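# Move a glass graduated cylinder from cart to bench

## Task

Take one graduated cylinder from the top tray of the cart and set it upright on the work surface of the shelved bench. Every other cylinder must also still be standing at the end. No cylinder may tip over, reach the floor, drop more than a few centimetres or be struck hard, since the glass breaks. The robot must release the cylinder and back away, must not tip over or finish leaning, and the placed cylinder has to stay put without the robot's help.

## Robot and tools

Robot: a Hello Robot Stretch 4, about 1.6 m tall, with one arm. It has an omni-wheel base (rim no more than 0.23 m from the base origin), a lift on a vertical mast, an arm that telescopes forward, a wrist with yaw, pitch and roll, and a two-finger gripper. Cameras: head_camera, head_left_camera, head_right_camera (fisheye) and wrist_camera. A loose object may occasionally get a brief shove from outside.

Frames: the base frame sits on the floor below the base centre, x forward, y left, z up. hand_pose is reported in this frame and marks the point centred between the fingers, 0.015 m back from the tips; with all wrist joints at zero its axes line up with the base frame. The reported hand position may be a little wrong. The odometry frame is the base frame as it was when the scene began. Camera calibration lines give K, distortion and T_world_to_cam, where world means the base frame; they carry small errors, larger for the wrist camera when the arm is far out.

execute_actions: argument actions is a list with a single action, or empty to just read state and images. cameras picks which images come back (omitted, null or ["all"] gives all; [] gives none). An action may contain base, joints or both, plus optional pace and contact_limits; alternatively it is just {"end_of_arm": "enable_torque"}, which re-powers any wrist or gripper motor that shut off. All motions in one action start together.
base takes exactly one relative move from the current position: translate_m (metres, forward positive, -2 to 2), strafe_m (metres sideways, left positive, -2 to 2) or rotate_rad (radians, counter-clockwise seen from above positive, -3.2 to 3.2). These are offsets, counted from the base position in the latest state report.
joints is an object keyed by joint name with absolute target positions: lift_m 0 to 1.2; arm_m 0 to 0.55 (extension forward); wrist_yaw_rad -1.134 to 4.276 (0 points forward, positive turns left, 3.14 folded back, beyond 3.4 the arm may obstruct); wrist_pitch_rad -1.117 to 4.259 (0 level, 1.57 pointing down); wrist_roll_rad -1.117 to 4.259 (0 keeps fingers at equal height, positive turns clockwise as seen from behind); gripper_m 0 to 0.08 (finger gap). Targets past a range are clamped and reported; other bad values or unknown keys cause the whole call to be rejected. A joint or base left out of an action may keep driving toward its previous target without showing it in the status.
pace: "slow", "default", "fast" or "max"; base speeds 0.1/0.3/0.4/0.6 m/s and turn rates 1/2/3/4 rad/s, reduced when the lift is above 0.2 (down to 0.3 m/s and 1 rad/s at 1.2). contact_limits only has arm_m, from 0 (gentlest) to 0.75 (firmest), default 0.5. No action runs past 15 s. If a result reports a stop, the remaining calls in that reply are skipped.

wait: seconds from 0 to 10; nothing new is commanded, and it returns state and images. zoom_image: camera plus region [x0, y0, x1, y1] in pixels of that camera's latest full image, at most 504 by 504. finished_scene: pass the current scene's number; it ends the scene for good once the last command has been held, and reports success plus the next task.

Result lines: joint_positions; base_status and joint_status per motion: "done", "off_target" (stopped short, may still be pushing), "contact_stop_at_<key>" (hit something; lift, arm or wheels then go slack), "limit_stop_at_<name>", "time_out", "torque_fault". After any stop the old target is dropped. on_its_own lists what you did not command; "held at" there is the held target, not the actual position. lidar_m: 12 distances over 30-degree sectors, first straight ahead, going counter-clockwise (4th left, 7th behind, 10th right); "-" means nothing seen or closer than 0.25 m; glass and thin legs may be missed. wrist_depth_mm: 7x7 grid of depths, 100 to 2000 mm, glass omitted. base_odometry is from wheel counts; a gap above about 0.1 rad between turned_by_wheels and turned_by_imu suggests a collision or slip. base_tilt in degrees (forward and right positive); above 6 degrees gives limit_stop_at_tilt and everything goes slack. motor_effort in percent with the peak in brackets; a load in a level gripper pushes the wrist_pitch_rad effort away from 0.

Gripping: command a gap smaller than the cylinder to squeeze. While holding, gripper_m reads above the command, gripper effort departs from 0 and status usually shows "off_target". Effort held more than about 50 away from 0 trips a torque_fault and the fingers go limp, possibly dropping the glass; send enable_torque to recover. A wrist that strains at its maximum (pressed into something, or over about 2.7 kg held level) also faults.

Cautions: at scene start, lift_m 0.4 with wrist_yaw_rad 0 unfolds the wrist. Pitching up below -0.2 with strong roll can cause limit_stop_at_own_body. Avoid driving or turning with over 1 kg held and arm_m above 0.2, especially at fast paces, and avoid sustained pushes with the gripper raised. Lower the cylinder gently onto the bench, keep it vertical, release, then retract and move away; use light contact limits near glass and never knock other cylinders.

Each tool is called after "Emit:" as a command line: name --argument value for each argument, lists and objects as JSON in quotes; but a table of rows of numbers goes row by row, as --pt "numbers of a row", without its own name.

## Session

Emit:
execute_actions --actions '[]'

Scene clock: 0.00 s.
base_odometry: x=+0.000 y=+0.000 heading=+0.000 (m, m, rad; odometry frame)
turned_by_wheels: +0.000 (rad since the last result)
turned_by_imu: +0.000 (rad since the last result)
base_tilt: forward=+0.1 right=-0.5 (deg)
lidar_m: 1.79 1.82 1.98 1.14 1.15 1.41 1.72 1.68 2.21 1.93 1.58 2.41
base_status: not commanded
joint_positions: lift_m=+0.274 arm_m=-0.001 wrist_yaw_rad=+3.146 wrist_pitch_rad=-0.010 wrist_roll_rad=-0.014 gripper_m=+0.040
joint_status: not commanded
motor_effort: lift_m=+18 arm_m=+0 wrist_yaw_rad=-1 wrist_pitch_rad=-8 wrist_roll_rad=+0 gripper_m=-1 wheel_0=+0 wheel_1=+0 wheel_2=+0 (%)
hand_pose: x=-0.0434 y=+0.0865 z=+0.4547 quat_wxyz=(-0.002, +0.005, -0.007, +1.000) (m; base frame)
wrist_depth_mm: - 139 268 - - - 1921 / - 119 147 - - - 1661 / - 117 146 - - - 1336 / - 131 181 - - - 1336 / 201 - - - - - 1336 / 220 1756 1756 1708 1618 1576 1336 / 220 1205 106 1138 125 - 1078
pictures: head_camera, head_left_camera, head_right_camera, wrist_camera
Images, in order (width x height): head_camera 420x560, head_left_camera 420x672, head_right_camera 420x672, wrist_camera 616x392.

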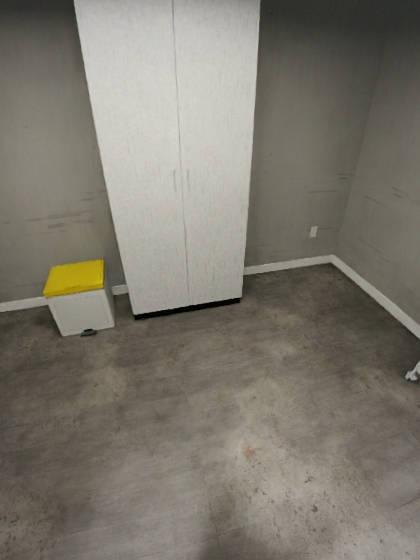

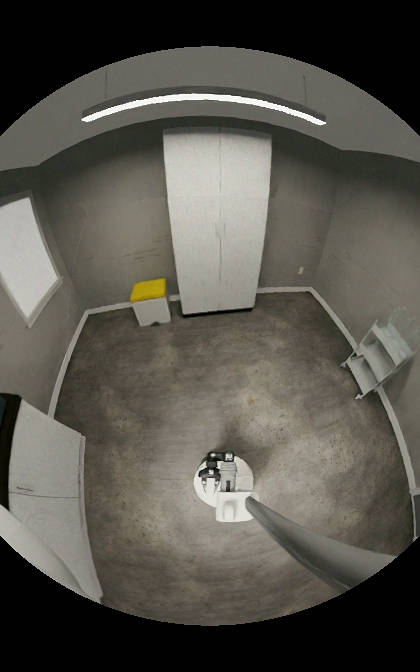

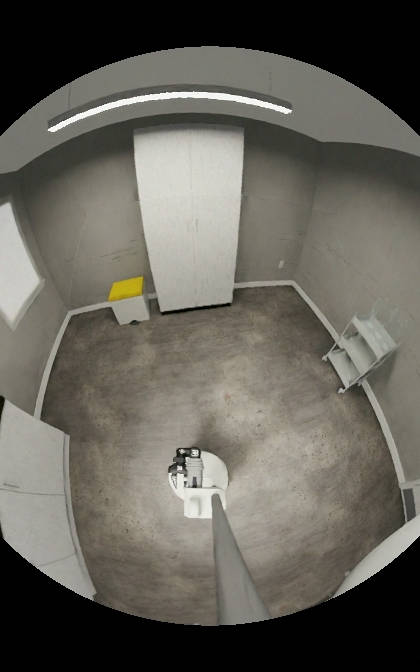

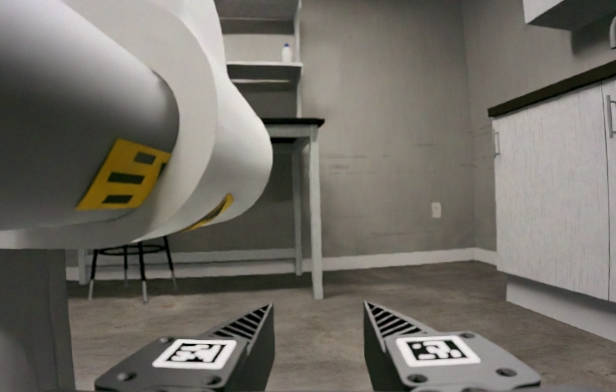

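Cart front right; bench behind.

Emit:
execute_actions --actions '[{"base":{"rotate_rad":-1.0},"joints":{"lift_m":0.9,"wrist_yaw_rad":0,"gripper_m":0.08}}]' --cameras '["head_camera","wrist_camera"]'

Scene clock: 5.27 s.
base_odometry: x=+0.000 y=+0.000 heading=-1.000 (m, m, rad; odometry frame)
turned_by_wheels: -1.000 (rad since the last result)
turned_by_imu: -1.013 (rad since the last result)
base_tilt: forward=+0.0 right=-0.6 (deg)
lidar_m: 1.55 2.48 1.79 1.84 1.93 1.13 1.16 1.47 1.66 1.71 2.16 1.96
base_status: done
joint_positions: lift_m=+0.900 arm_m=-0.001 wrist_yaw_rad=+0.000 wrist_pitch_rad=-0.010 wrist_roll_rad=-0.014 gripper_m=+0.080
joint_status: all done
motor_effort: lift_m=+22(22) arm_m=+0(0) wrist_yaw_rad=-2(7) wrist_pitch_rad=-8(8) wrist_roll_rad=+0(1) gripper_m=+1(4) wheel_0=+2(7) wheel_1=+1(6) wheel_2=+1(2) (%)
hand_pose: x=+0.3823 y=-0.0874 z=+1.0801 quat_wxyz=(+1.000, -0.007, -0.005, +0.000) (m; base frame)
wrist_depth_mm: - - - 1863 1756 1537 1430 / - - - 1863 1708 1576 1430 / - - - 1863 1708 1537 1464 / - - - 1921 1708 1537 1464 / - - - 1921 1756 1499 1464 / - - - 1708 1708 1576 1430 / - - 145 1618 1576 - -
pictures: head_camera, wrist_camera
camera_calibration (this result's frames):
wrist_camera: T_world_to_cam=[[0.0130108, -0.99982, -0.0138212, -0.0769592], [0.0109348, 0.0139638, -0.999843, 1.13621], [0.999856, 0.0128576, 0.0111145, -0.243982], [0, 0, 0, 1]] pos_world=[0.232524, -0.0896741, 1.13768]
Images, in order (width x height): head_camera 420x560, wrist_camera 616x392.

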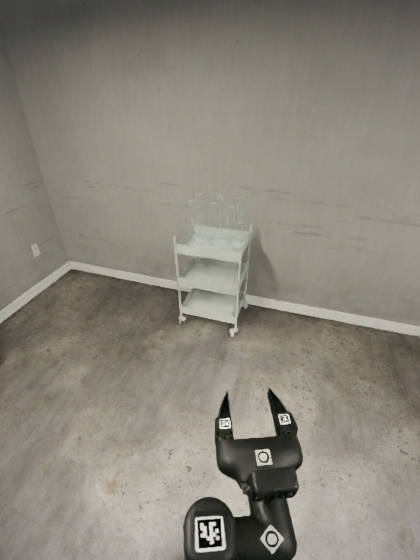

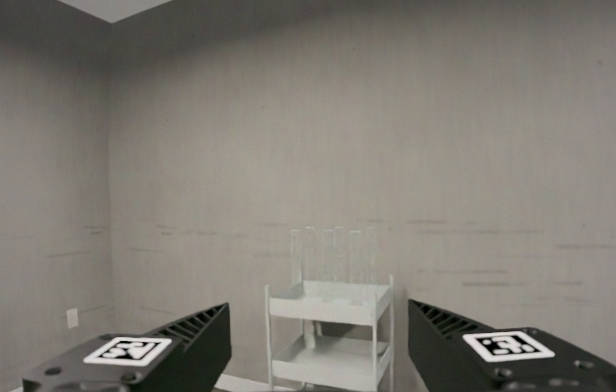

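Emit:
execute_actions --actions '[{"base":{"translate_m":0.8},"joints":{"lift_m":0.72}}]' --cameras '["head_camera","wrist_camera"]'

Scene clock: 9.53 s.
base_odometry: x=+0.432 y=-0.673 heading=-1.000 (m, m, rad; odometry frame)
turned_by_wheels: +0.000 (rad since the last result)
turned_by_imu: +0.000 (rad since the last result)
base_tilt: forward=+0.1 right=-0.6 (deg)
lidar_m: 0.80 1.55 1.50 1.48 1.87 1.86 1.92 2.19 1.95 1.97 1.33 0.79
base_status: done
joint_positions: lift_m=+0.720 arm_m=-0.001 wrist_yaw_rad=+0.000 wrist_pitch_rad=-0.010 wrist_roll_rad=-0.014 gripper_m=+0.080
joint_status: all done
motor_effort: lift_m=+14(22) arm_m=+0(0) wrist_yaw_rad=-1(2) wrist_pitch_rad=-8(8) wrist_roll_rad=-1(1) gripper_m=+1(1) wheel_0=+1(9) wheel_1=+0(3) wheel_2=+1(11) (%)
hand_pose: x=+0.3823 y=-0.0874 z=+0.9007 quat_wxyz=(+1.000, -0.007, -0.005, +0.000) (m; base frame)
wrist_depth_mm: 1618 1336 1229 1078 991 891 820 / 1576 1366 1205 1078 976 891 831 / 1537 1366 1205 1060 976 891 831 / 1537 1366 1182 1098 991 891 831 / 1537 1397 1229 1078 991 878 820 / 1618 1397 788 917 854 854 831 / - - 145 615 549 - -
pictures: head_camera, wrist_camera
camera_calibration (this result's frames):
wrist_camera: T_world_to_cam=[[0.012816, -0.999822, -0.0138211, -0.079405], [0.0109375, 0.0139616, -0.999843, 0.956884], [0.999858, 0.0126628, 0.0111145, -0.241989], [0, 0, 0, 1]] pos_world=[0.232506, -0.0896863, 0.958326]
Images, in order (width x height): head_camera 420x560, wrist_camera 616x392.

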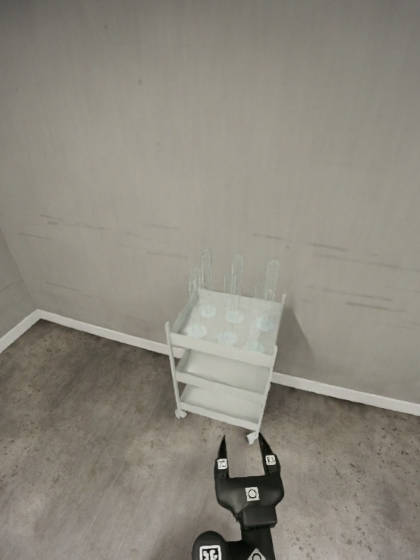

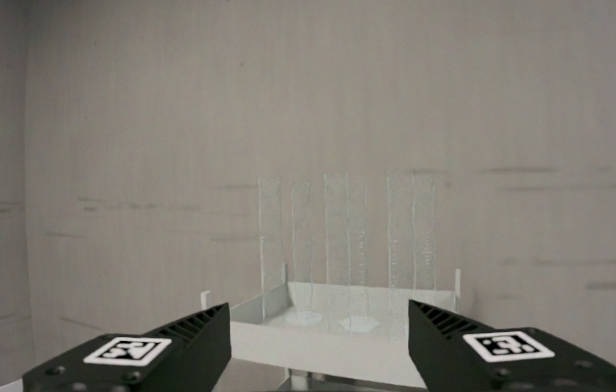

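Emit:
execute_actions --actions '[{"base":{"strafe_m":-0.033},"joints":{"arm_m":0.3}}]' --cameras '["head_camera","wrist_camera"]'

Scene clock: 11.70 s.
base_odometry: x=+0.405 y=-0.691 heading=-1.000 (m, m, rad; odometry frame)
turned_by_wheels: +0.000 (rad since the last result)
turned_by_imu: +0.000 (rad since the last result)
base_tilt: forward=+0.1 right=-0.6 (deg)
lidar_m: 0.79 1.53 1.54 1.53 1.91 1.88 1.94 2.16 1.90 1.94 1.32 0.76
base_status: done
joint_positions: lift_m=+0.720 arm_m=+0.299 wrist_yaw_rad=+0.000 wrist_pitch_rad=-0.010 wrist_roll_rad=-0.014 gripper_m=+0.080
joint_status: all done
motor_effort: lift_m=+14(14) arm_m=+7(8) wrist_yaw_rad=-2(0) wrist_pitch_rad=-7(8) wrist_roll_rad=-1(0) gripper_m=+1(2) wheel_0=+0(4) wheel_1=+0(7) wheel_2=+0(3) (%)
hand_pose: x=+0.6823 y=-0.0874 z=+0.9007 quat_wxyz=(+1.000, -0.007, -0.005, +0.000) (m; base frame)
wrist_depth_mm: 1098 960 854 759 691 621 585 / 1118 976 842 759 683 627 585 / 1098 976 854 759 699 634 585 / 1118 976 854 759 699 627 585 / 1118 976 854 768 691 634 580 / 1138 976 831 750 683 609 585 / - - 145 627 580 - -
pictures: head_camera, wrist_camera
camera_calibration (this result's frames):
wrist_camera: T_world_to_cam=[[0.0129361, -0.999821, -0.013821, -0.0833066], [0.0109601, 0.0139631, -0.999842, 0.953592], [0.999856, 0.0127825, 0.0111388, -0.541989], [0, 0, 0, 1]] pos_world=[0.532537, -0.0896788, 0.958327]
Images, in order (width x height): head_camera 420x560, wrist_camera 616x392.

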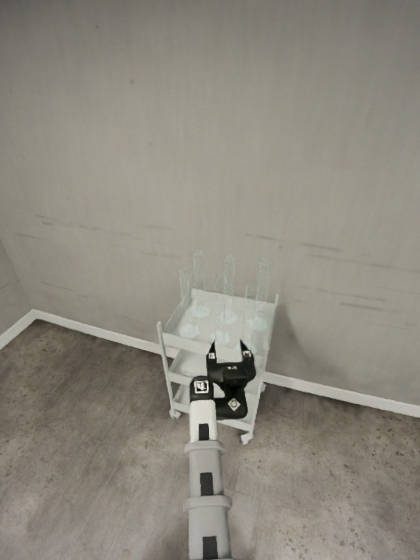

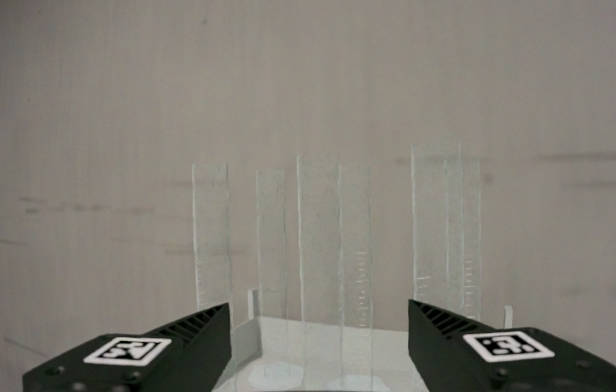

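Emit:
execute_actions --actions '[{"joints":{"arm_m":0.41},"pace":"slow"}]' --cameras '["head_camera","wrist_camera"]'

Scene clock: 14.13 s.
base_odometry: x=+0.405 y=-0.691 heading=-1.000 (m, m, rad; odometry frame)
turned_by_wheels: +0.000 (rad since the last result)
turned_by_imu: +0.000 (rad since the last result)
base_tilt: forward=+0.1 right=-0.5 (deg)
lidar_m: 0.79 1.52 1.54 1.53 1.94 1.88 1.95 2.15 1.93 1.93 1.34 0.77
base_status: not commanded
joint_positions: lift_m=+0.720 arm_m=+0.409 wrist_yaw_rad=+0.000 wrist_pitch_rad=-0.010 wrist_roll_rad=-0.014 gripper_m=+0.080
joint_status: all done
motor_effort: lift_m=+14(14) arm_m=+7(8) wrist_yaw_rad=+0(1) wrist_pitch_rad=-7(8) wrist_roll_rad=-2(2) gripper_m=+1(1) wheel_0=+0(0) wheel_1=+0(0) wheel_2=+0(0) (%)
hand_pose: x=+0.7923 y=-0.0874 z=+0.9007 quat_wxyz=(+1.000, -0.007, -0.005, +0.000) (m; base frame)
wrist_depth_mm: 946 842 723 661 585 535 500 / 946 831 723 654 591 535 496 / 960 831 732 654 591 535 500 / 931 831 732 661 585 535 496 / 976 842 741 654 597 544 500 / 960 842 699 654 591 521 496 / - - 145 544 492 - -
pictures: head_camera, wrist_camera
camera_calibration (this result's frames):
wrist_camera: T_world_to_cam=[[0.0128243, -0.999822, -0.0138209, -0.0846647], [0.0109618, 0.0139618, -0.999842, 0.952386], [0.999858, 0.0126708, 0.0111389, -0.651959], [0, 0, 0, 1]] pos_world=[0.642512, -0.0896858, 0.958327]
Images, in order (width x height): head_camera 420x560, wrist_camera 616x392.

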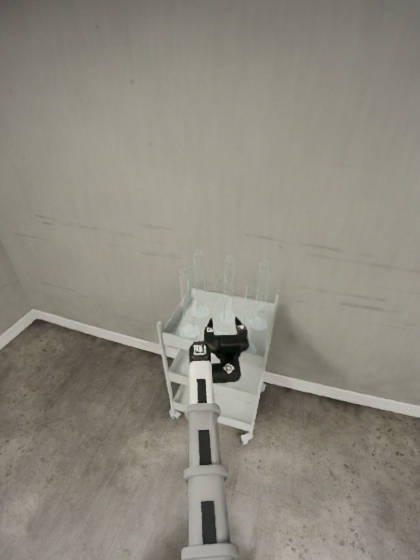

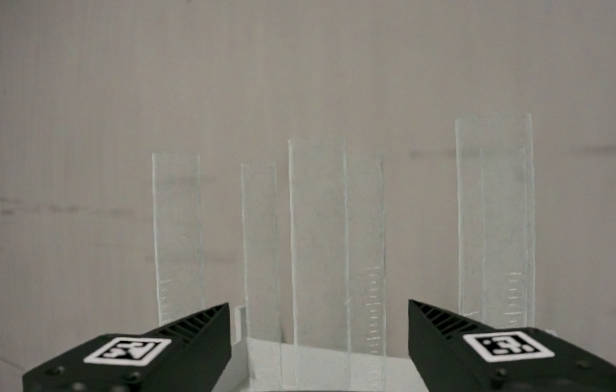

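Emit:
execute_actions --actions '[{"joints":{"arm_m":0.55},"pace":"slow"}]' --cameras '["head_camera","wrist_camera"]'

Scene clock: 17.23 s.
base_odometry: x=+0.405 y=-0.691 heading=-1.000 (m, m, rad; odometry frame)
turned_by_wheels: +0.000 (rad since the last result)
turned_by_imu: +0.000 (rad since the last result)
base_tilt: forward=+0.2 right=-0.7 (deg)
lidar_m: 0.78 1.54 1.53 1.52 1.93 1.89 1.94 2.18 1.92 1.94 1.34 0.77
base_status: not commanded
joint_positions: lift_m=+0.720 arm_m=+0.547 wrist_yaw_rad=+0.000 wrist_pitch_rad=-0.010 wrist_roll_rad=-0.014 gripper_m=+0.080
joint_status: all done
joint sent to its limit — the command would take arm_m past its upper limit, so that joint was sent only as far as its limit.
motor_effort: lift_m=+14(14) arm_m=+7(7) wrist_yaw_rad=-1(1) wrist_pitch_rad=-7(8) wrist_roll_rad=-2(2) gripper_m=+1(1) wheel_0=+1(0) wheel_1=+0(0) wheel_2=+0(0) (%)
hand_pose: x=+0.9310 y=-0.0874 z=+0.9007 quat_wxyz=(+1.000, -0.007, -0.005, +0.000) (m; base frame)
wrist_depth_mm: 741 647 569 508 455 418 392 / 759 654 569 512 462 421 392 / 741 647 569 508 466 421 394 / 750 654 580 517 466 424 392 / 768 654 574 517 466 427 394 / 759 676 559 517 469 413 397 / - - 145 512 466 - -
pictures: head_camera, wrist_camera
camera_calibration (this result's frames):
wrist_camera: T_world_to_cam=[[0.0128398, -0.999822, -0.0138209, -0.0864545], [0.0109615, 0.013962, -0.999842, 0.950865], [0.999857, 0.0126863, 0.0111388, -0.790633], [0, 0, 0, 1]] pos_world=[0.781208, -0.0896849, 0.958327]
Images, in order (width x height): head_camera 420x560, wrist_camera 616x392.

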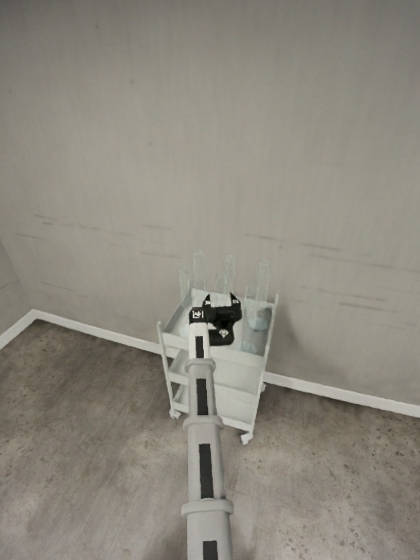

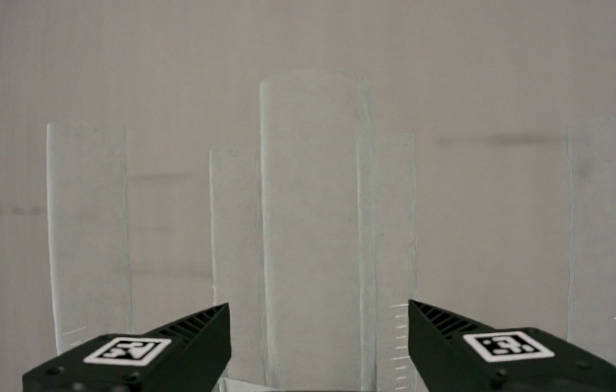

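Depth ≈0.16. Grip.

Emit:
execute_actions --actions '[{"joints":{"gripper_m":0.03},"pace":"slow"}]' --cameras '[]'

Emit:
execute_actions --actions '[{"joints":{"lift_m":1.0},"pace":"slow"}]' --cameras '["wrist_camera"]'

Emit:
execute_actions --actions '[{"joints":{"arm_m":0.0}}]' --cameras '[]'

Emit:
execute_actions --actions '[{"base":{"rotate_rad":-1.6},"pace":"slow"}]' --cameras '["head_camera","wrist_camera"]'

Scene clock: 19.10 s.
base_odometry: x=+0.405 y=-0.691 heading=-1.000 (m, m, rad; odometry frame)
turned_by_wheels: +0.000 (rad since the last result)
turned_by_imu: +0.000 (rad since the last result)
base_tilt: forward=+0.0 right=-0.6 (deg)
lidar_m: 0.77 1.55 1.51 1.54 1.90 1.90 1.97 2.16 1.93 1.95 1.34 0.77
base_status: not commanded
joint_positions: lift_m=+0.720 arm_m=+0.547 wrist_yaw_rad=+0.000 wrist_pitch_rad=-0.010 wrist_roll_rad=-0.014 gripper_m=+0.042
joint_status: gripper_m off_target (ended at +0.042, target +0.030)
on_its_own: gripper_m is held at +0.036, not at your +0.030, by its contact guard: the fingers met something
motor_effort: lift_m=+14(14) arm_m=+7(7) wrist_yaw_rad=+0(0) wrist_pitch_rad=-8(7) wrist_roll_rad=-1(1) gripper_m=-36(33) wheel_0=+0(0) wheel_1=+0(0) wheel_2=+0(0) (%)
hand_pose: x=+0.9310 y=-0.0875 z=+0.9007 quat_wxyz=(+1.000, -0.007, -0.005, +0.000) (m; base frame)
wrist_depth_mm: 741 654 569 512 459 415 392 / 759 654 580 512 459 418 394 / 750 647 574 508 459 421 394 / 750 654 574 512 469 424 394 / 741 654 574 517 459 418 397 / 768 661 569 512 452 421 397 / 750 683 107 508 132 - 397
pictures: none
No camera images: the call's "cameras" was empty. Leave "cameras" out to get every camera's image.

Scene clock: 22.00 s.
base_odometry: x=+0.405 y=-0.691 heading=-1.000 (m, m, rad; odometry frame)
turned_by_wheels: +0.000 (rad since the last result)
turned_by_imu: +0.000 (rad since the last result)
base_tilt: forward=+0.1 right=-0.5 (deg)
lidar_m: 0.80 1.53 1.53 1.53 1.92 1.91 1.94 2.14 1.92 1.91 1.33 0.78
base_status: not commanded
joint_positions: lift_m=+1.000 arm_m=+0.547 wrist_yaw_rad=+0.000 wrist_pitch_rad=-0.009 wrist_roll_rad=-0.014 gripper_m=+0.042
joint_status: all done
on_its_own: gripper_m is held at +0.036, not at your +0.030, by its contact guard: the fingers met something
motor_effort: lift_m=+23(24) arm_m=+7(7) wrist_yaw_rad=-1(0) wrist_pitch_rad=-12(13) wrist_roll_rad=-1(0) gripper_m=-35(36) wheel_0=+0(1) wheel_1=+0(0) wheel_2=+0(0) (%)
hand_pose: x=+0.9310 y=-0.0875 z=+1.1796 quat_wxyz=(+1.000, -0.007, -0.004, +0.000) (m; base frame)
wrist_depth_mm: 732 654 569 512 462 421 387 / 750 654 574 517 466 418 394 / 750 640 564 508 462 421 392 / 750 647 574 517 466 418 392 / 759 654 580 517 469 418 397 / 750 654 580 512 452 424 397 / 750 683 107 512 132 - 394
pictures: wrist_camera
camera_calibration (this result's frames):
wrist_camera: T_world_to_cam=[[0.0125686, -0.999825, -0.0138403, -0.0823771], [0.00926376, 0.0139572, -0.99986, 1.23134], [0.999878, 0.0124387, 0.00943757, -0.791762], [0, 0, 0, 1]] pos_world=[0.781294, -0.0897003, 1.2375]
Images, in order (width x height): wrist_camera 616x392.

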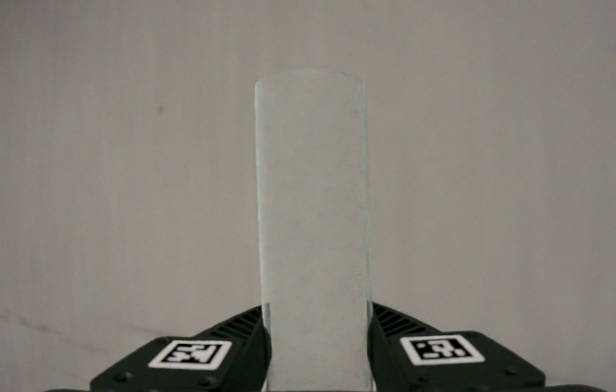

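Scene clock: 24.67 s.
base_odometry: x=+0.405 y=-0.691 heading=-1.000 (m, m, rad; odometry frame)
turned_by_wheels: +0.000 (rad since the last result)
turned_by_imu: +0.000 (rad since the last result)
base_tilt: forward=+0.2 right=-0.5 (deg)
lidar_m: 0.78 1.52 1.54 1.55 1.91 1.90 1.95 2.17 1.93 1.95 1.30 0.37
base_status: not commanded
joint_positions: lift_m=+1.000 arm_m=+0.001 wrist_yaw_rad=+0.000 wrist_pitch_rad=-0.009 wrist_roll_rad=-0.014 gripper_m=+0.042
joint_status: all done
on_its_own: gripper_m is held at +0.036, not at your +0.030, by its contact guard: the fingers met something
motor_effort: lift_m=+23(23) arm_m=-7(7) wrist_yaw_rad=-1(1) wrist_pitch_rad=-13(13) wrist_roll_rad=-1(1) gripper_m=-36(36) wheel_0=+1(1) wheel_1=+0(0) wheel_2=+0(0) (%)
hand_pose: x=+0.3848 y=-0.0874 z=+1.1796 quat_wxyz=(+1.000, -0.007, -0.004, +0.000) (m; base frame)
wrist_depth_mm: 1537 1366 1182 1078 976 866 798 / 1576 1397 1182 1060 946 878 820 / 1576 1336 1182 1078 960 878 809 / 1576 1336 1205 1060 976 866 820 / 1618 1336 1205 1060 960 866 809 / 1537 1397 1182 1078 960 878 820 / 1576 1397 108 1060 132 - 809
pictures: none
No camera images: the call's "cameras" was empty. Leave "cameras" out to get every camera's image.

Scene clock: 27.53 s.
base_odometry: x=+0.405 y=-0.691 heading=-2.599 (m, m, rad; odometry frame)
turned_by_wheels: -1.600 (rad since the last result)
turned_by_imu: -1.621 (rad since the last result)
base_tilt: forward=+0.1 right=-0.7 (deg)
lidar_m: 1.91 1.37 0.79 0.77 1.51 1.55 1.54 1.89 1.91 1.92 2.20 0.37
base_status: done
joint_positions: lift_m=+1.000 arm_m=+0.001 wrist_yaw_rad=+0.000 wrist_pitch_rad=-0.009 wrist_roll_rad=-0.014 gripper_m=+0.042
joint_status: not commanded
on_its_own: gripper_m is held at +0.036, not at your +0.030, by its contact guard: the fingers met something
motor_effort: lift_m=+23(23) arm_m=-7(7) wrist_yaw_rad=-1(2) wrist_pitch_rad=-12(13) wrist_roll_rad=-1(0) gripper_m=-36(36) wheel_0=+1(7) wheel_1=+1(5) wheel_2=+1(1) (%)
hand_pose: x=+0.3848 y=-0.0875 z=+1.1796 quat_wxyz=(+1.000, -0.007, -0.004, +0.000) (m; base frame)
wrist_depth_mm: 1182 1499 - - - - - / 1182 1499 - - - - - / 1182 1499 - - - - - / 1205 1464 - - - - - / 1182 1499 - - - 1863 1756 / 1160 1499 1808 - - - - / 1138 1336 108 - 131 - -
pictures: head_camera, wrist_camera
camera_calibration (this result's frames):
wrist_camera: T_world_to_cam=[[0.0126328, -0.999824, -0.0138404, -0.0755225], [0.00913795, 0.0139564, -0.999861, 1.23645], [0.999878, 0.0125046, 0.00931265, -0.245464], [0, 0, 0, 1]] pos_world=[0.23509, -0.0896961, 1.23751]
Images, in order (width x height): head_camera 420x560, wrist_camera 616x392.

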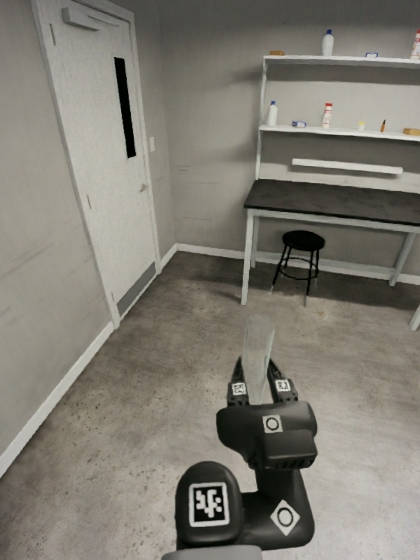

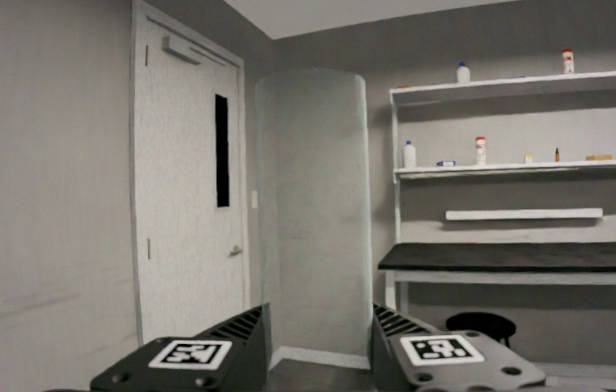

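Emit:
execute_actions --actions '[{"base":{"rotate_rad":-0.5},"pace":"slow"}]' --cameras '[]'

Emit:
execute_actions --actions '[{"base":{"translate_m":1.1}}]' --cameras '["head_camera","wrist_camera"]'

Scene clock: 38.67 s.
base_odometry: x=+0.405 y=-0.691 heading=-3.099 (m, m, rad; odometry frame)
turned_by_wheels: -0.500 (rad since the last result)
turned_by_imu: -0.506 (rad since the last result)
base_tilt: forward=+0.0 right=-0.7 (deg)
lidar_m: 1.92 1.93 1.33 0.77 0.78 1.54 1.52 1.53 1.90 1.88 1.91 0.40
base_status: done
joint_positions: lift_m=+1.000 arm_m=+0.001 wrist_yaw_rad=+0.000 wrist_pitch_rad=-0.009 wrist_roll_rad=-0.014 gripper_m=+0.042
joint_status: not commanded
on_its_own: gripper_m is held at +0.036, not at your +0.030, by its contact guard: the fingers met something
motor_effort: lift_m=+23(23) arm_m=-7(7) wrist_yaw_rad=-1(1) wrist_pitch_rad=-13(13) wrist_roll_rad=+0(1) gripper_m=-36(35) wheel_0=+3(3) wheel_1=+0(4) wheel_2=+1(3) (%)
hand_pose: x=+0.3848 y=-0.0874 z=+1.1796 quat_wxyz=(+1.000, -0.007, -0.004, +0.000) (m; base frame)
wrist_depth_mm: - - - - - - - / - - - - - - - / - - - - - - - / - - - - - - - / - - - - - - - / - - - - - - - / - - 107 - 131 - -
pictures: none
No camera images: the call's "cameras" was empty. Leave "cameras" out to get every camera's image.

Scene clock: 43.80 s.
base_odometry: x=-0.694 y=-0.738 heading=-3.099 (m, m, rad; odometry frame)
turned_by_wheels: +0.000 (rad since the last result)
turned_by_imu: +0.001 (rad since the last result)
base_tilt: forward=+0.0 right=-0.5 (deg)
lidar_m: 0.82 0.83 1.51 1.37 1.39 1.49 2.61 2.64 1.91 1.73 1.76 0.36
base_status: done
joint_positions: lift_m=+1.000 arm_m=+0.001 wrist_yaw_rad=+0.000 wrist_pitch_rad=-0.009 wrist_roll_rad=-0.014 gripper_m=+0.042
joint_status: not commanded
on_its_own: gripper_m is held at +0.036, not at your +0.030, by its contact guard: the fingers met something
motor_effort: lift_m=+22(23) arm_m=-7(7) wrist_yaw_rad=-1(0) wrist_pitch_rad=-13(13) wrist_roll_rad=-1(0) gripper_m=-36(36) wheel_0=+0(6) wheel_1=+0(6) wheel_2=+0(11) (%)
hand_pose: x=+0.3848 y=-0.0874 z=+1.1796 quat_wxyz=(+1.000, -0.007, -0.004, +0.000) (m; base frame)
wrist_depth_mm: 1255 1205 1255 1281 1281 1397 1618 / 1336 1397 1397 1464 1499 1537 1576 / 1336 1366 1255 1430 1464 1576 1618 / 1336 1397 1430 1430 1499 1576 1618 / 1308 1336 1397 1430 1499 1537 1618 / 1308 1060 1060 1078 1008 976 917 / 723 732 108 691 132 - 750
pictures: head_camera, wrist_camera
camera_calibration (this result's frames):
wrist_camera: T_world_to_cam=[[0.0128977, -0.999821, -0.0138395, -0.0755684], [0.00913423, 0.0139578, -0.999861, 1.23647], [0.999875, 0.0127695, 0.00931262, -0.245428], [0, 0, 0, 1]] pos_world=[0.235078, -0.0896793, 1.23754]
Images, in order (width x height): head_camera 420x560, wrist_camera 616x392.

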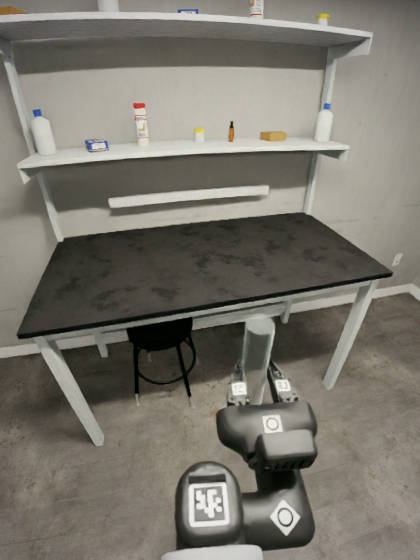

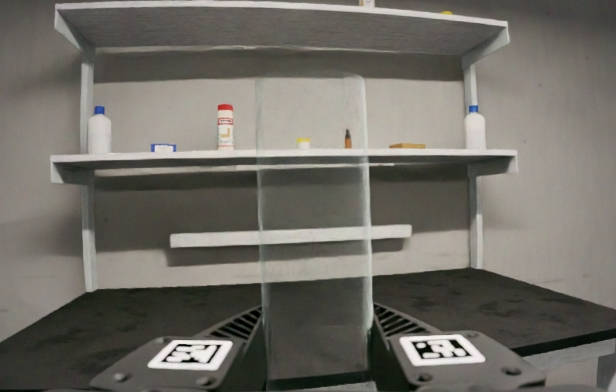

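Emit:
execute_actions --actions '[{"base":{"translate_m":0.2},"joints":{"lift_m":1.06}}]' --cameras '[]'

Emit:
execute_actions --actions '[{"joints":{"arm_m":0.45}}]' --cameras '["head_camera"]'

Emit:
execute_actions --actions '[{"joints":{"lift_m":1.0},"pace":"slow"}]' --cameras '["head_camera"]'

Scene clock: 46.10 s.
base_odometry: x=-0.894 y=-0.746 heading=-3.099 (m, m, rad; odometry frame)
turned_by_wheels: +0.000 (rad since the last result)
turned_by_imu: +0.000 (rad since the last result)
base_tilt: forward=+0.0 right=-0.6 (deg)
lidar_m: 0.35 0.63 0.77 1.39 1.43 1.66 2.81 2.84 1.87 1.69 1.16 0.36
base_status: done
joint_positions: lift_m=+1.060 arm_m=+0.001 wrist_yaw_rad=+0.000 wrist_pitch_rad=-0.009 wrist_roll_rad=-0.014 gripper_m=+0.042
joint_status: all done
on_its_own: gripper_m is held at +0.036, not at your +0.030, by its contact guard: the fingers met something
motor_effort: lift_m=+23(23) arm_m=-7(7) wrist_yaw_rad=-2(2) wrist_pitch_rad=-13(13) wrist_roll_rad=-1(1) gripper_m=-36(36) wheel_0=+1(7) wheel_1=-1(6) wheel_2=+2(8) (%)
hand_pose: x=+0.3848 y=-0.0874 z=+1.2396 quat_wxyz=(+1.000, -0.007, -0.004, +0.000) (m; base frame)
wrist_depth_mm: 1078 1078 1138 1138 1160 1118 1397 / 1138 1182 1205 1255 1308 1308 1397 / 1042 1182 1229 1281 1308 1308 1397 / 1098 1205 1205 1255 1281 1308 1430 / 1138 1160 1255 1255 1255 1336 1366 / 1138 1182 1182 1255 1205 1160 1397 / 878 866 107 809 132 - 798
pictures: none
No camera images: the call's "cameras" was empty. Leave "cameras" out to get every camera's image.

Scene clock: 48.50 s.
base_odometry: x=-0.894 y=-0.746 heading=-3.099 (m, m, rad; odometry frame)
turned_by_wheels: +0.000 (rad since the last result)
turned_by_imu: +0.000 (rad since the last result)
base_tilt: forward=+0.1 right=-0.5 (deg)
lidar_m: 0.63 0.63 0.77 1.38 1.41 1.66 2.82 2.84 1.87 1.70 1.14 0.72
base_status: not commanded
joint_positions: lift_m=+1.060 arm_m=+0.449 wrist_yaw_rad=+0.000 wrist_pitch_rad=-0.009 wrist_roll_rad=-0.014 gripper_m=+0.042
joint_status: all done
on_its_own: gripper_m is held at +0.036, not at your +0.030, by its contact guard: the fingers met something
motor_effort: lift_m=+23(23) arm_m=+7(8) wrist_yaw_rad=-1(2) wrist_pitch_rad=-12(13) wrist_roll_rad=-2(2) gripper_m=-35(36) wheel_0=+1(1) wheel_1=-1(1) wheel_2=+2(2) (%)
hand_pose: x=+0.8324 y=-0.0874 z=+1.2396 quat_wxyz=(+1.000, -0.007, -0.004, +0.000) (m; base frame)
wrist_depth_mm: 750 759 798 809 842 866 878 / 741 741 788 820 831 866 878 / 517 564 621 634 723 683 798 / 741 759 788 798 831 842 891 / 732 768 768 820 842 854 878 / 741 683 699 732 741 866 904 / 732 750 108 809 131 - 788
pictures: head_camera
Images, in order (width x height): head_camera 420x560.

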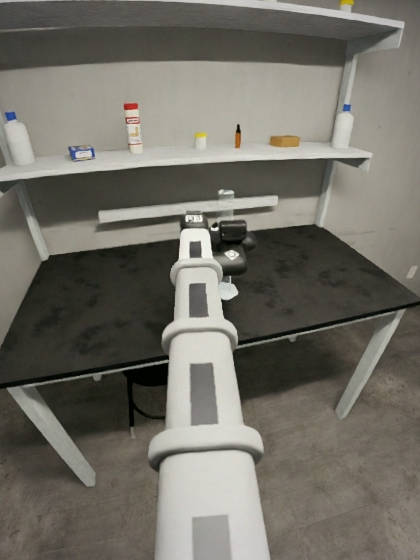

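Scene clock: 49.87 s.
base_odometry: x=-0.894 y=-0.746 heading=-3.099 (m, m, rad; odometry frame)
turned_by_wheels: +0.000 (rad since the last result)
turned_by_imu: +0.000 (rad since the last result)
base_tilt: forward=+0.2 right=-0.6 (deg)
lidar_m: 0.62 0.65 0.76 1.39 1.43 1.67 2.83 2.86 1.87 1.70 1.13 0.74
base_status: not commanded
joint_positions: lift_m=+1.000 arm_m=+0.449 wrist_yaw_rad=+0.000 wrist_pitch_rad=-0.009 wrist_roll_rad=-0.014 gripper_m=+0.042
joint_status: all done
on_its_own: gripper_m is held at +0.036, not at your +0.030, by its contact guard: the fingers met something
motor_effort: lift_m=+14(22) arm_m=+7(7) wrist_yaw_rad=-1(1) wrist_pitch_rad=-13(13) wrist_roll_rad=-1(1) gripper_m=-36(36) wheel_0=+1(1) wheel_1=-1(1) wheel_2=+2(2) (%)
hand_pose: x=+0.8324 y=-0.0874 z=+1.1803 quat_wxyz=(+1.000, -0.007, -0.004, +0.000) (m; base frame)
wrist_depth_mm: 741 759 798 820 842 866 878 / 732 580 484 508 820 854 891 / 661 741 778 788 831 854 854 / 741 768 788 788 842 866 904 / 732 759 778 809 831 866 878 / 741 768 778 788 831 866 854 / 723 750 107 668 131 - 661
pictures: head_camera
Images, in order (width x height): head_camera 420x560.

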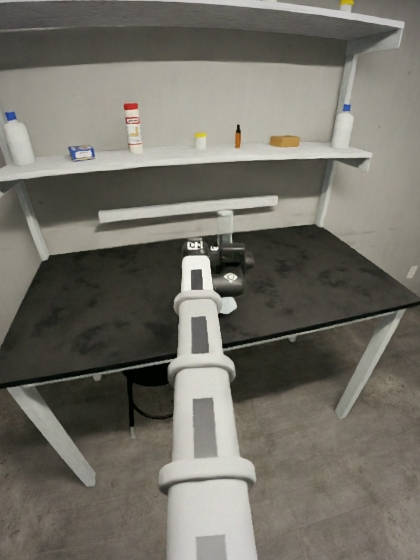

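Step down, watching pitch effort.

Emit:
execute_actions --actions '[{"joints":{"lift_m":0.975},"pace":"slow"}]' --cameras '[]'

Emit:
execute_actions --actions '[{"joints":{"lift_m":0.95},"pace":"slow"}]' --cameras '[]'

Scene clock: 51.00 s.
base_odometry: x=-0.894 y=-0.746 heading=-3.099 (m, m, rad; odometry frame)
turned_by_wheels: +0.000 (rad since the last result)
turned_by_imu: +0.000 (rad since the last result)
base_tilt: forward=+0.1 right=-0.7 (deg)
lidar_m: 0.62 0.64 0.82 1.36 1.42 1.68 2.81 2.84 1.88 1.70 1.13 0.71
base_status: not commanded
joint_positions: lift_m=+0.975 arm_m=+0.449 wrist_yaw_rad=+0.000 wrist_pitch_rad=-0.009 wrist_roll_rad=-0.014 gripper_m=+0.042
joint_status: all done
on_its_own: gripper_m is held at +0.036, not at your +0.030, by its contact guard: the fingers met something
motor_effort: lift_m=+14(14) arm_m=+7(7) wrist_yaw_rad=-1(2) wrist_pitch_rad=-13(13) wrist_roll_rad=-1(1) gripper_m=-35(36) wheel_0=+1(1) wheel_1=-1(1) wheel_2=+2(2) (%)
hand_pose: x=+0.8324 y=-0.0874 z=+1.1553 quat_wxyz=(+1.000, -0.007, -0.004, +0.000) (m; base frame)
wrist_depth_mm: 750 750 788 809 842 866 891 / 459 492 517 535 539 609 603 / 741 759 768 798 831 866 842 / 750 778 788 809 842 866 891 / 741 683 778 798 831 878 904 / 732 759 778 809 831 854 831 / 654 676 107 634 132 - 609
pictures: none
No camera images: the call's "cameras" was empty. Leave "cameras" out to get every camera's image.

Scene clock: 52.00 s.
base_odometry: x=-0.894 y=-0.746 heading=-3.099 (m, m, rad; odometry frame)
turned_by_wheels: +0.000 (rad since the last result)
turned_by_imu: +0.000 (rad since the last result)
base_tilt: forward=-0.1 right=-0.7 (deg)
lidar_m: 0.61 0.64 0.79 1.38 1.42 1.66 2.81 2.84 1.90 1.68 1.14 0.72
base_status: not commanded
joint_positions: lift_m=+0.951 arm_m=+0.449 wrist_yaw_rad=-0.002 wrist_pitch_rad=-0.037 wrist_roll_rad=-0.014 gripper_m=+0.042
joint_status: all done
on_its_own: gripper_m is held at +0.036, not at your +0.030, by its contact guard: the fingers met something; wrist_pitch_rad is at rest, and its effort (+70) is outside its rest range (-23 to +23)
motor_effort: lift_m=+2(14) arm_m=+7(7) wrist_yaw_rad=+4(4) wrist_pitch_rad=+70(70) wrist_roll_rad=-1(2) gripper_m=-36(36) wheel_0=+1(1) wheel_1=-1(1) wheel_2=+0(2) (%)
hand_pose: x=+0.8321 y=-0.0878 z=+1.1375 quat_wxyz=(+1.000, -0.007, -0.019, -0.001) (m; base frame)
wrist_depth_mm: 759 778 820 842 854 878 878 / 469 500 517 535 544 866 854 / 683 750 778 809 788 820 798 / 741 759 798 831 842 854 891 / 741 750 768 809 831 854 891 / 741 750 768 798 820 842 866 / 723 732 107 691 131 - 661
pictures: none
No camera images: the call's "cameras" was empty. Leave "cameras" out to get every camera's image.

Emit:
execute_actions --actions '[{"joints":{"lift_m":0.959,"gripper_m":0.08},"pace":"slow"}]' --cameras '[]'

Emit:
execute_actions --actions '[{"joints":{"arm_m":0.0}}]' --cameras '["head_camera"]'

Emit:
finished_scene --scene 1

Scene clock: 53.60 s.
base_odometry: x=-0.894 y=-0.746 heading=-3.099 (m, m, rad; odometry frame)
turned_by_wheels: +0.000 (rad since the last result)
turned_by_imu: +0.000 (rad since the last result)
base_tilt: forward=+0.1 right=-0.6 (deg)
lidar_m: 0.63 0.64 0.80 1.38 1.44 1.66 2.82 2.85 1.90 1.70 1.14 0.72
base_status: not commanded
joint_positions: lift_m=+0.959 arm_m=+0.449 wrist_yaw_rad=+0.000 wrist_pitch_rad=-0.011 wrist_roll_rad=-0.014 gripper_m=+0.080
joint_status: all done
motor_effort: lift_m=+22(24) arm_m=+7(7) wrist_yaw_rad=+0(5) wrist_pitch_rad=-7(70) wrist_roll_rad=-2(3) gripper_m=+2(35) wheel_0=+1(1) wheel_1=-1(1) wheel_2=+0(0) (%)
hand_pose: x=+0.8324 y=-0.0875 z=+1.1391 quat_wxyz=(+1.000, -0.007, -0.005, +0.000) (m; base frame)
wrist_depth_mm: 750 750 788 809 831 866 891 / 462 480 508 525 535 591 574 / 741 759 778 809 831 866 866 / 732 750 798 820 831 866 891 / 750 750 741 809 831 854 891 / 741 768 778 809 820 842 809 / - - 146 627 554 - -
pictures: none
No camera images: the call's "cameras" was empty. Leave "cameras" out to get every camera's image.

Scene clock: 56.00 s.
base_odometry: x=-0.894 y=-0.746 heading=-3.099 (m, m, rad; odometry frame)
turned_by_wheels: +0.000 (rad since the last result)
turned_by_imu: +0.000 (rad since the last result)
base_tilt: forward=+0.1 right=-0.8 (deg)
lidar_m: 0.63 0.64 0.78 1.39 1.42 1.67 2.81 2.86 1.86 1.70 1.15 0.72
base_status: not commanded
joint_positions: lift_m=+0.959 arm_m=+0.001 wrist_yaw_rad=+0.000 wrist_pitch_rad=-0.010 wrist_roll_rad=-0.014 gripper_m=+0.080
joint_status: all done
motor_effort: lift_m=+22(23) arm_m=-7(7) wrist_yaw_rad=-1(2) wrist_pitch_rad=-8(7) wrist_roll_rad=-3(2) gripper_m=+1(2) wheel_0=+1(1) wheel_1=-1(1) wheel_2=+0(0) (%)
hand_pose: x=+0.3848 y=-0.0874 z=+1.1390 quat_wxyz=(+1.000, -0.007, -0.005, +0.000) (m; base frame)
wrist_depth_mm: 1118 1182 1229 1255 1255 1308 1397 / 1060 1205 1229 1255 1308 1336 1430 / 991 1118 1205 1229 1255 1182 1366 / 1160 1182 1205 1281 1281 1336 1397 / 1160 1182 1205 1229 1308 1281 1397 / 931 946 960 931 917 854 809 / - - 146 621 564 - -
pictures: head_camera
Images, in order (width x height): head_camera 420x560.

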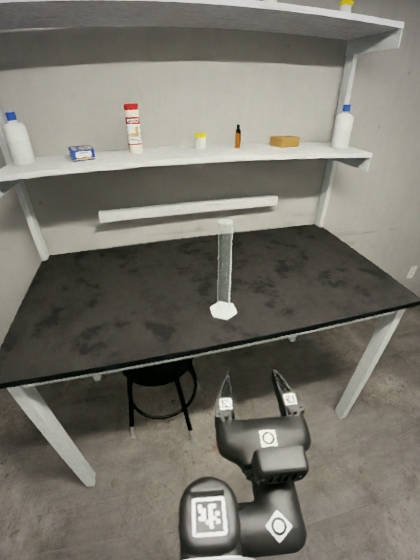

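The scene is finished: the task was done.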